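# Push in and latch yellow-stickered drive blanks in rack

## Task

Press each drive blank that carries a yellow sticker fully home so it bottoms out and latches, and leave every other blank untouched. The rack is loose on the table: it may tilt only a little at most, or the task fails, and it must finish in its original spot. A blank only counts if it stays in without the robot holding it at the end. Nothing may be pushed or dropped off the table.

## Robot and tools

Robot: a single arm with a two-finger parallel gripper. Its base sits on a stand just past the table's +y edge, about 0.5 m above the table top, and it reaches down and across toward -y. The base may be slightly tilted. The stand and base are part of the robot. Joint limits (rad, base to hand): shoulder pitch -1.300 to 2.000, shoulder roll -0.175 to 2.000, upper arm roll -1.571 to 1.571, elbow 0.000 to 2.443, forearm roll -1.571 to 1.571, wrist pitch -0.785 to 0.785, wrist yaw -1.571 to 1.571. The elbow cannot fully straighten.

Frames: the scene frame has its origin on the table-top plane (not at the arm), +z up, and +y to the left when facing +x. Results report end_effector_position (metres) and end_effector_quat_wxyz in this frame; at long reach the printed position can be off. The gripper frame: fingers point along its +z, and they open/close along its y. The reported point lies between the closed finger pads, under 1 cm behind the tips; closing pushes the tips about 17 mm further along +z. A blunt push with closed fingers along gripper +z is the natural way to drive a blank in.

execute_actions(actions): actions is a list of actions run one after another; an empty list just returns state and images. Each action is a table of at most 15 rows; each row is one control step of 1/30 s, and if fewer than 15 rows are given the last row repeats to fill 15 steps. A row is 7 numbers, each in [-1, 1]: dx, dy, dz, rx, ry, rz, opening. The first six are an offset, in the gripper's own axes, from the gripper pose measured when that action began (for the first action of a call, the last pose reported in the scene). Every row refers to that same start pose, not to the prior row. Scale: 1.0 = 0.6 m for dx, dy, dz and 180 degrees for the rotation vector rx, ry, rz. Opening is absolute, not an offset: +1 fully open (0.145 m), -1 closed; closing fully takes at least about 0.5 s.

Per-step clipping: each commanded pose is limited to 70 mm and 16 degrees away from the measured pose, then reached by damped inverse kinematics that favours position over orientation. A distant target may need several actions; after an action the arm only continues to the last clipped pose, so send the remainder yourself. "Hand target" in a result is the pose the controller is currently heading for. Step readings list end_effector_position at some steps; HELD means a step was partly or fully blocked. A "pose unreachable" line means the clearance check altered or blocked the command.

move(target, speed, blocking): target is one 7-number row with the same layout, gripper-frame axes and scaling as above, an offset from the pose in the latest result that shows one; opening is absolute and is applied at the start. The gripper travels a straight path toward it lasting 0.5 to 10 s (cut off at 10 s), turning the short way. speed is in m/s, 0.002 to 0.5, default 0.25; rotation is capped at twice that in rad/s. The path ignores obstacles, the hand lags and may overshoot speed, notably with the arm near straight. Contact force grows with speed and with how far the target lies beyond the contact, so for pushing use low speed and aim only slightly past the latch depth. The result adds a "move:" line: done (at rest near target) or off_target, moving, held, fault, plus limits (paced = pose clipped; held = some steps blocked, after which the arm can surge) and the distance to target. blocking=false returns after 0.5 s while motion continues; until a result shows it ended, other moves and execute_actions are refused, so use wait or stop.

wait(seconds): 0 to 10; the arm keeps its last command, and it returns early when a running move ends. stop(): brakes a running move; it needs stopping distance, more when fast; fingers are not stopped.

zoom_image(camera, region): camera is "cam_wrist" (672x504 image); region is [x0, y0, x1, y1] in pixels from the top-left, at most 504 by 504. Use it to find yellow stickers and check whether blanks sit flush. Calibration: K=[[518.434, 0, 339.392], [0, 518.434, 252.294], [0, 0, 1]], fovy_deg=51.847, with radial distortion; the camera pose follows the arm's joints, with small errors.

grip_measured gives actual finger opening on the command scale; to grip, command below it. Fingers manage about 10 N per pad.

Hazards: the rack is free-standing, so push squarely along the blank's axis, gently, and back off once it latches; don't shove or tip the rack, and don't leave the gripper holding a blank in. Avoid hard hits, fast contacts, drops, and anything leaving the table. Holding force heats motors: MOTOR HOT appears from 85 °C, and at 100 °C an OVER-TEMPERATURE FAULT stops the arm. FAULT lines can end moves or waits; a blocked arm keeps pressing until a new command.

finished_scene(scene): pass the current scene's number once the result is stable; it reports success and cannot be undone. Replying without a tool call ends everything.

Each tool is called after ">>>" in YAML: its name, and indented under it one key for each argument.

## Session

>>> execute_actions:
  actions: []

Scene clock: 0.00 s.
end_effector_position=(+0.2215, +0.1537, +0.3004) grip_measured=+1.00 end_effector_quat_wxyz=(+0.583, +0.471, +0.623, -0.223)
Joint positions: [ 0.902  1.276 -1.291  1.563 -1.548  0.075 -0.283  0.145]
Joint velocities: [ 0.033  0.011 -0.002 -0.012 -0.007 -0.051  0.022 -0.   ]
Hand target: +0.222, +0.154, +0.300; +0.583, +0.471, +0.623, -0.223

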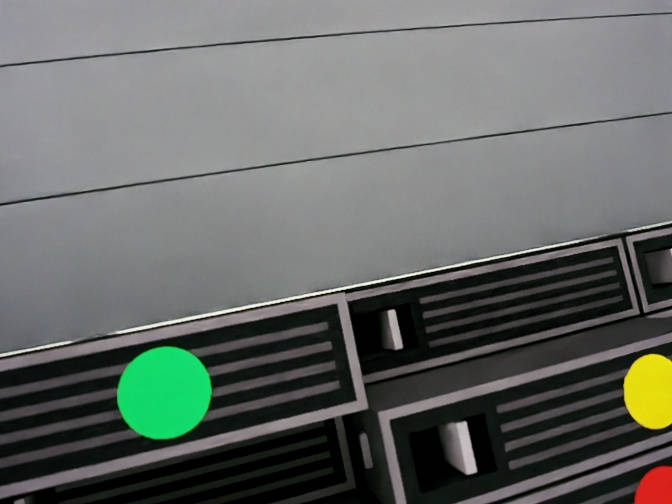

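>>> move:
  target: [-0.0235, 0.0988, -0.156, 0, 0, 0, -1]
  speed: 0.15

Scene clock: 1.47 s.
end_effector_position=(+0.2233, +0.2537, +0.3497) grip_measured=-1.00 end_effector_quat_wxyz=(+0.582, +0.472, +0.623, -0.225)
Joint positions: [ 0.836  1.8   -1.321  2.097 -1.446  0.203 -0.26   0.   ]
Joint velocities: [-0.033 -0.011  0.007  0.002  0.007 -0.051 -0.007 -0.   ]
Hand target: +0.224, +0.254, +0.349; +0.584, +0.472, +0.622, -0.223
Off the commanded pose: 0.002 m, 0 deg.
move: done
camera_calibration (this result's frames):
cam_wrist: T_world_to_cam=[[0.96728, 0.128952, 0.218498, -0.320916], [-0.199733, -0.144026, 0.969208, -0.252806], [0.156451, -0.981136, -0.113557, 0.306778], [0, 0, 0, 1]] pos_world=[0.211926, 0.305964, 0.349978]

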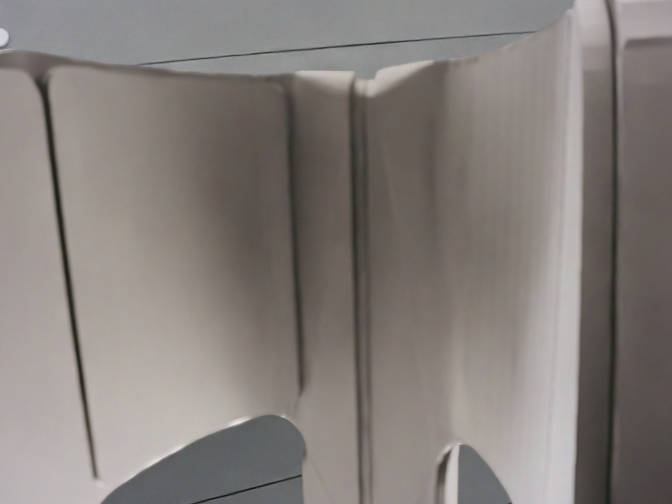

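>>> move:
  target: [0, 0, 0, 0, 0, 0, 1]

Scene clock: 2.23 s.
end_effector_position=(+0.2233, +0.2537, +0.3497) grip_measured=+1.00 end_effector_quat_wxyz=(+0.582, +0.472, +0.623, -0.225)
Joint positions: [ 0.836  1.8   -1.321  2.097 -1.446  0.203 -0.26   0.145]
Joint velocities: [ 0.033 -0.033 -0.002 -0.007  0.007 -0.007  0.022  0.   ]
Hand target: +0.223, +0.254, +0.350; +0.582, +0.472, +0.623, -0.225
Off the commanded pose: 0.000 m, 0 deg.
move: done
camera_calibration (this result's frames):
cam_wrist: T_world_to_cam=[[0.96728, 0.128952, 0.218498, -0.320916], [-0.199733, -0.144026, 0.969208, -0.252806], [0.156451, -0.981136, -0.113557, 0.306778], [0, 0, 0, 1]] pos_world=[0.211926, 0.305964, 0.349978]

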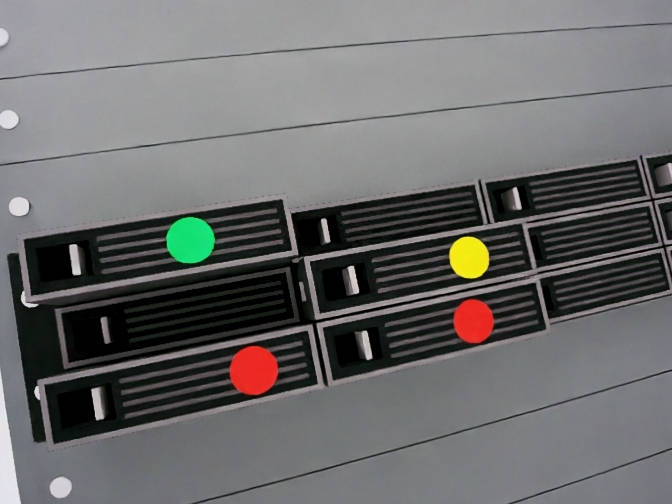

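>>> move:
  target: [0.031, 0.212, 0.129, 0, 0, 0, 1]
  speed: 0.2

Scene clock: 4.83 s.
end_effector_position=(+0.3736, +0.2511, +0.3496) grip_measured=+1.00 end_effector_quat_wxyz=(+0.574, +0.474, +0.632, -0.215)
Joint positions: [ 1.171  1.179 -1.575  2.39  -1.573  0.116  0.652  0.145]
Joint velocities: [ 0.011 -0.033 -0.012 -0.002 -0.051 -0.022 -0.037 -0.   ]
Hand target: +0.373, +0.250, +0.350; +0.574, +0.475, +0.631, -0.217
Off the commanded pose: 0.002 m, 2 deg.
joint sent to its limit — the command would take joint 3 (upper arm roll) past its lower limit and joint 5 (forearm roll) past its lower limit, so those joints were sent only as far as their limits.
move: done
camera_calibration (this result's frames):
cam_wrist: T_world_to_cam=[[0.967631, 0.138636, 0.210879, -0.465775], [-0.186147, -0.172152, 0.967323, -0.220359], [0.170409, -0.975266, -0.140773, 0.283599], [0, 0, 0, 1]] pos_world=[0.361351, 0.303223, 0.351304]

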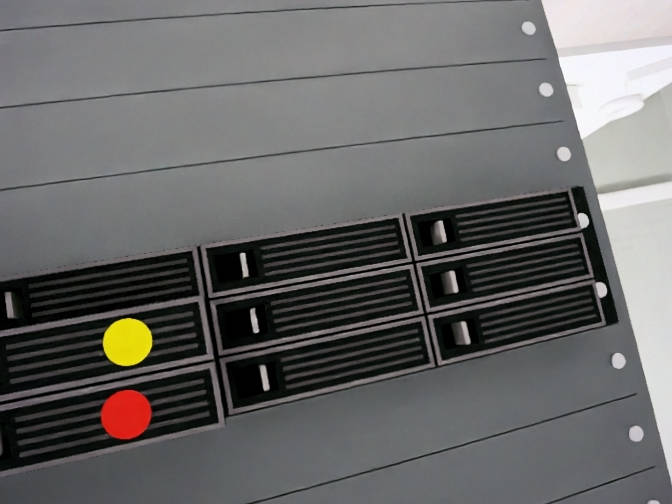

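>>> move:
  target: [-0.0037, -0.165, 0.0715, 0.1996, -0.0522, -0.0433, -0.65]
  speed: 0.2

Scene clock: 8.23 s.
end_effector_position=(+0.3110, +0.1695, +0.3129) grip_measured=-0.65 end_effector_quat_wxyz=(+0.395, +0.613, +0.546, -0.413)
Joint positions: [ 1.196  0.855 -1.575  2.042 -1.573  0.07   1.258  0.027]
Joint velocities: [ 0.011 -0.033 -0.002  0.002 -0.022 -0.066 -0.022 -0.   ]
Hand target: +0.310, +0.169, +0.314; +0.393, +0.612, +0.545, -0.416
Off the commanded pose: 0.002 m, 11 deg.
joint sent to its limit — the command would take joint 3 (upper arm roll) past its lower limit and joint 5 (forearm roll) past its lower limit, so those joints were sent only as far as their limits.
move: off_target
camera_calibration (this result's frames):
cam_wrist: T_world_to_cam=[[0.906422, -0.41973, -0.0471741, -0.191798], [-0.020368, -0.154995, 0.987705, -0.271376], [-0.421882, -0.894317, -0.14904, 0.382566], [0, 0, 0, 1]] pos_world=[0.32972, 0.21957, 0.316009]

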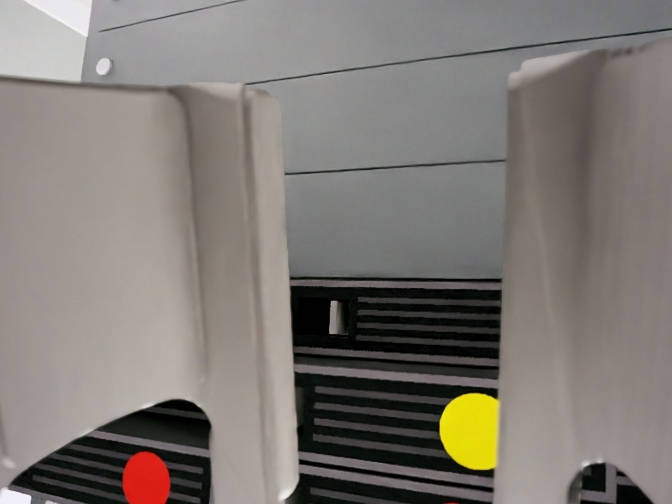

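>>> zoom_image:
  camera: "cam_wrist"
  region: [150, 380, 350, 504]

Region (150, 380, 350, 504) of cam_wrist's 672x504 image, scaled by 2.520, with more detail than that image has; it fills the top 312 rows of this view, and the rest is white.

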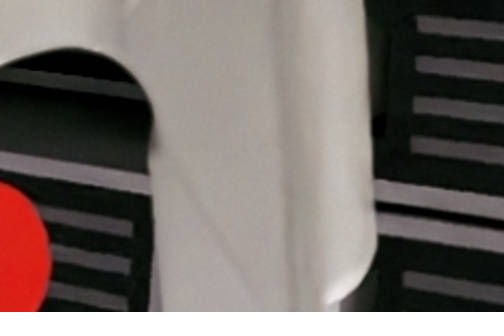

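>>> move:
  target: [-0.0217, 0.0032, 0.089, 0, 0, 0, -0.65]
  speed: 0.1

Scene clock: 10.00 s.
end_effector_position=(+0.3054, +0.1159, +0.3032) grip_measured=-0.65 end_effector_quat_wxyz=(+0.390, +0.616, +0.546, -0.413)
Joint positions: [ 1.238  0.754 -1.573  1.744 -1.518  0.039  1.07   0.027]
Joint velocities: [-0.033 -0.055 -0.002 -0.002  0.007  0.095  0.037 -0.   ]
Hand target: +0.307, +0.115, +0.306; +0.394, +0.613, +0.546, -0.412
Off the commanded pose: 0.004 m, 1 deg.
move: off_target
camera_calibration (this result's frames):
cam_wrist: T_world_to_cam=[[0.903211, -0.425831, -0.053647, -0.205995], [-0.0178973, -0.162253, 0.986587, -0.269859], [-0.428824, -0.890136, -0.15417, 0.334031], [0, 0, 0, 1]] pos_world=[0.324467, 0.165828, 0.306686]

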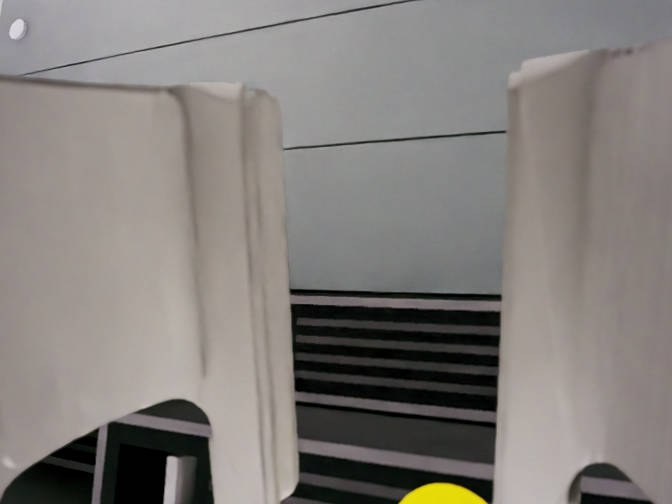

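>>> move:
  target: [-0.0162, 0.0038, 0.015, 0, -0.017, 0, -0.65]
  speed: 0.05

Scene clock: 11.17 s.
end_effector_position=(+0.3050, +0.1047, +0.3073) grip_measured=-0.65 end_effector_quat_wxyz=(+0.399, +0.606, +0.537, -0.430)
Joint positions: [ 1.238  0.725 -1.573  1.686 -1.56   0.057  1.05   0.027]
Joint velocities: [-0.055 -0.099  0.002 -0.017  0.007 -0.007  0.081  0.   ]
Hand target: +0.306, +0.104, +0.309; +0.404, +0.604, +0.536, -0.430
Off the commanded pose: 0.002 m, 1 deg.
move: done
camera_calibration (this result's frames):
cam_wrist: T_world_to_cam=[[0.900057, -0.433529, -0.0441629, -0.211329], [-0.00776925, -0.117292, 0.993067, -0.285447], [-0.435703, -0.893474, -0.108938, 0.313033], [0, 0, 0, 1]] pos_world=[0.32438, 0.154589, 0.308237]

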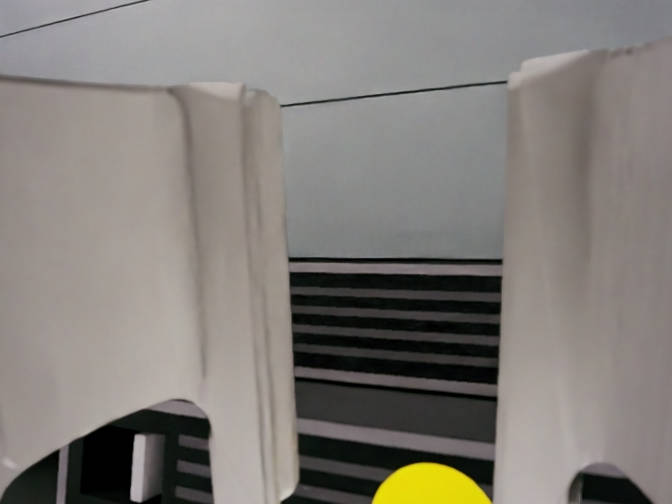

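>>> move:
  target: [-0.0228, 0.0028, 0.054, 0, 0, 0, -0.65]
  speed: 0.02

Scene clock: 13.33 s.
end_effector_position=(+0.3008, +0.0722, +0.3047) grip_measured=-0.65 end_effector_quat_wxyz=(+0.392, +0.610, +0.539, -0.429)
Joint positions: [ 1.271  0.644 -1.573  1.484 -1.519  0.022  0.937  0.026]
Joint velocities: [-0.055  0.099 -0.007 -0.017  0.022 -0.066 -0.007 -0.   ]
Hand target: +0.302, +0.070, +0.310; +0.399, +0.606, +0.537, -0.430
Off the commanded pose: 0.006 m, 1 deg.
move: off_target
camera_calibration (this result's frames):
cam_wrist: T_world_to_cam=[[0.896564, -0.439506, -0.0548349, -0.217049], [-0.00399175, -0.131818, 0.991266, -0.286258], [-0.442896, -0.888515, -0.119938, 0.287011], [0, 0, 0, 1]] pos_world=[0.320571, 0.121885, 0.30628]

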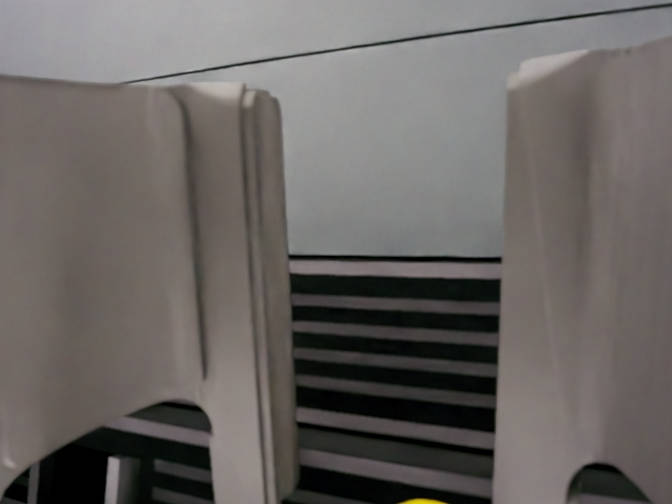

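>>> move:
  target: [-0.02, 0.003, 0.0178, 0, 0, 0, -0.65]
  speed: 0.015

Scene clock: 14.83 s.
end_effector_position=(+0.2996, +0.0619, +0.3049) grip_measured=-0.65 end_effector_quat_wxyz=(+0.383, +0.615, +0.542, -0.426)
Joint positions: [ 1.291  0.613 -1.573  1.415 -1.49  -0.01   0.909  0.026]
Joint velocities: [ 0.011  0.011  0.012 -0.002 -0.007 -0.037 -0.066  0.   ]
Hand target: +0.300, +0.058, +0.313; +0.391, +0.610, +0.539, -0.429
Off the commanded pose: 0.009 m, 1 deg.
move: off_target
camera_calibration (this result's frames):
cam_wrist: T_world_to_cam=[[0.893488, -0.443789, -0.0687754, -0.214986], [0.000243402, -0.152667, 0.988278, -0.286955], [-0.449086, -0.883031, -0.136298, 0.28394], [0, 0, 0, 1]] pos_world=[0.319671, 0.111511, 0.307506]

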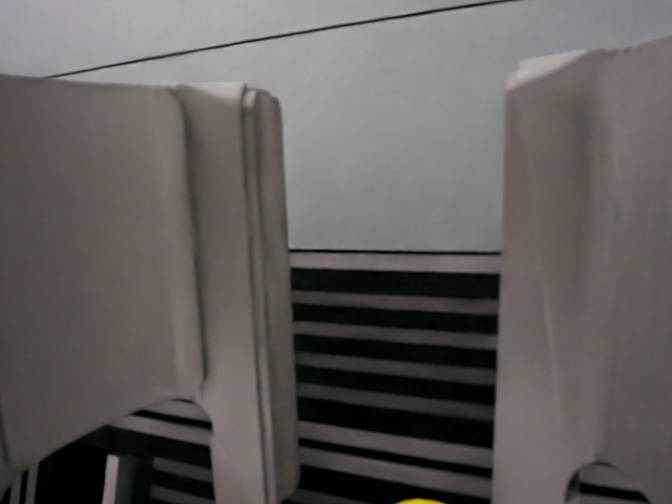

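>>> move:
  target: [-0.0135, 0.002, 0.0128, 0, -0.005, 0, -0.65]
  speed: 0.012

Scene clock: 16.13 s.
end_effector_position=(+0.2999, +0.0601, +0.3045) grip_measured=-0.67 end_effector_quat_wxyz=(+0.379, +0.617, +0.540, -0.430)
Joint positions: [ 1.291  0.598 -1.573  1.399 -1.493 -0.01   0.921  0.025]
Joint velocities: [-0.033 -0.121 -0.007  0.002  0.051  0.007 -0.051 -0.   ]
Hand target: +0.299, +0.053, +0.310; +0.387, +0.612, +0.539, -0.431
Off the commanded pose: 0.010 m, 1 deg.
move: off_target
camera_calibration (this result's frames):
cam_wrist: T_world_to_cam=[[0.887789, -0.454317, -0.0736727, -0.212289], [0.00424907, -0.151973, 0.988375, -0.288029], [-0.460232, -0.877781, -0.13299, 0.284448], [0, 0, 0, 1]] pos_world=[0.320603, 0.109464, 0.306869]

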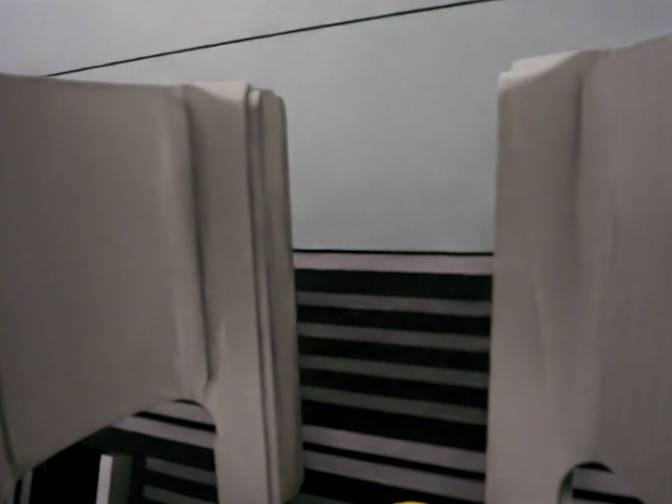

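>>> zoom_image:
  camera: "cam_wrist"
  region: [280, 380, 500, 504]

Region (280, 380, 500, 504) of cam_wrist's 672x504 image, scaled by 2.291, with more detail than that image has; it fills the top 284 rows of this view, and the rest is white.

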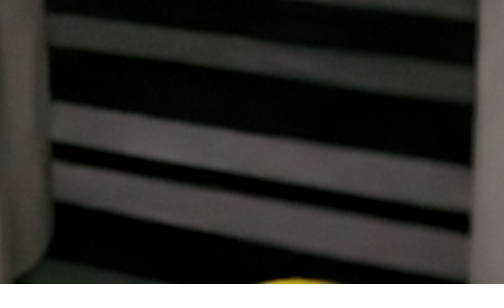

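>>> move:
  target: [0.045, 0.0, -0.125, 0, 0, 0, -0.65]
  speed: 0.1

>>> move:
  target: [-0.03, 0.05, -0.03, 0, 0, 0, 1]
  speed: 0.1

Scene clock: 17.47 s.
end_effector_position=(+0.3137, +0.1391, +0.3051) grip_measured=-0.65 end_effector_quat_wxyz=(+0.382, +0.615, +0.542, -0.428)
Joint positions: [ 1.207  0.752 -1.573  1.861 -1.569  0.051  1.218  0.026]
Joint velocities: [-0.121  0.055 -0.012 -0.002 -0.066 -0.037 -0.022 -0.   ]
Hand target: +0.312, +0.139, +0.305; +0.380, +0.616, +0.539, -0.431
Off the commanded pose: 0.003 m, 1 deg.
move: done
camera_calibration (this result's frames):
cam_wrist: T_world_to_cam=[[0.89179, -0.44678, -0.0714053, -0.191629], [0.00334938, -0.151296, 0.988483, -0.276577], [-0.452438, -0.881758, -0.133428, 0.358391], [0, 0, 0, 1]] pos_world=[0.333969, 0.188553, 0.307528]

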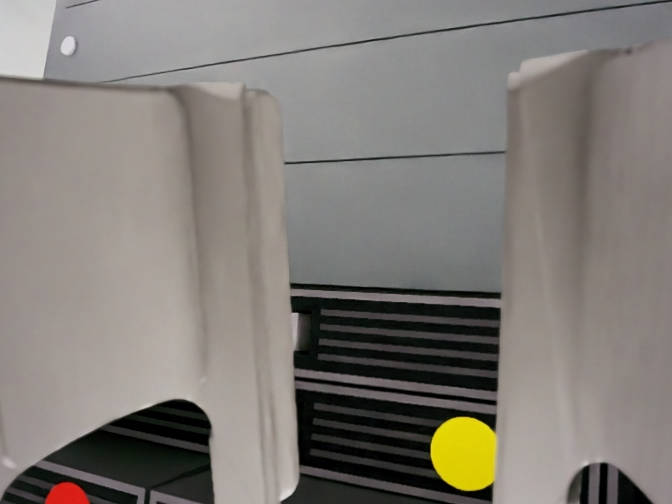

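Scene clock: 18.23 s.
end_effector_position=(+0.3457, +0.1459, +0.3266) grip_measured=+1.00 end_effector_quat_wxyz=(+0.382, +0.614, +0.544, -0.426)
Joint positions: [ 1.273  0.639 -1.564  1.896 -1.51   0.019  1.361  0.145]
Joint velocities: [-0.121  0.033 -0.002 -0.002  0.095  0.022 -0.022  0.   ]
Hand target: +0.344, +0.145, +0.329; +0.382, +0.614, +0.541, -0.429
Off the commanded pose: 0.002 m, 0 deg.
move: done
camera_calibration (this result's frames):
cam_wrist: T_world_to_cam=[[0.894437, -0.441423, -0.0716032, -0.217136], [0.00349714, -0.153208, 0.988188, -0.296536], [-0.447179, -0.884123, -0.135491, 0.38095], [0, 0, 0, 1]] pos_world=[0.365604, 0.195526, 0.329101]

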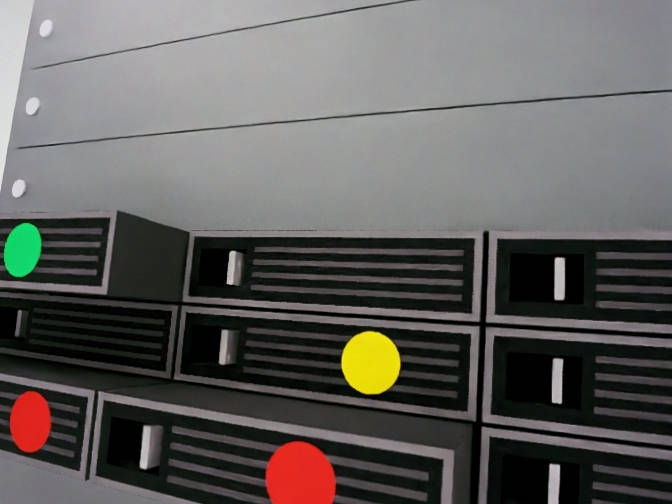

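>>> zoom_image:
  camera: "cam_wrist"
  region: [150, 220, 290, 400]

>>> zoom_image:
  camera: "cam_wrist"
  region: [420, 220, 560, 440]

Region (150, 220, 290, 400) of cam_wrist's 672x504 image, scaled by 2.800, with more detail than that image has.

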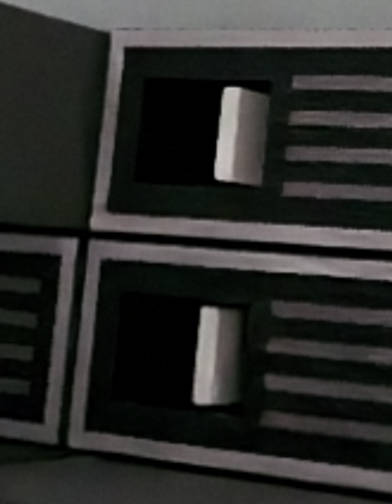

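Region (420, 220, 560, 440) of cam_wrist's 672x504 image, scaled by 2.291, with more detail than that image has; it fills the left 321 columns of this view, and the rest is white.

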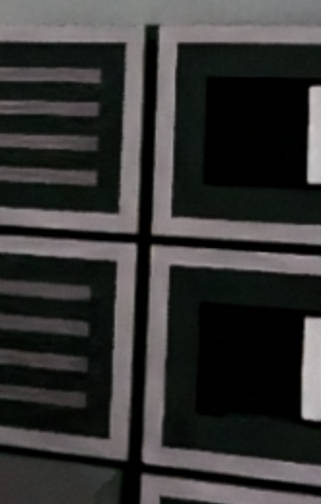

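>>> finished_scene:
  scene: 1

The scene is finished: the task was done.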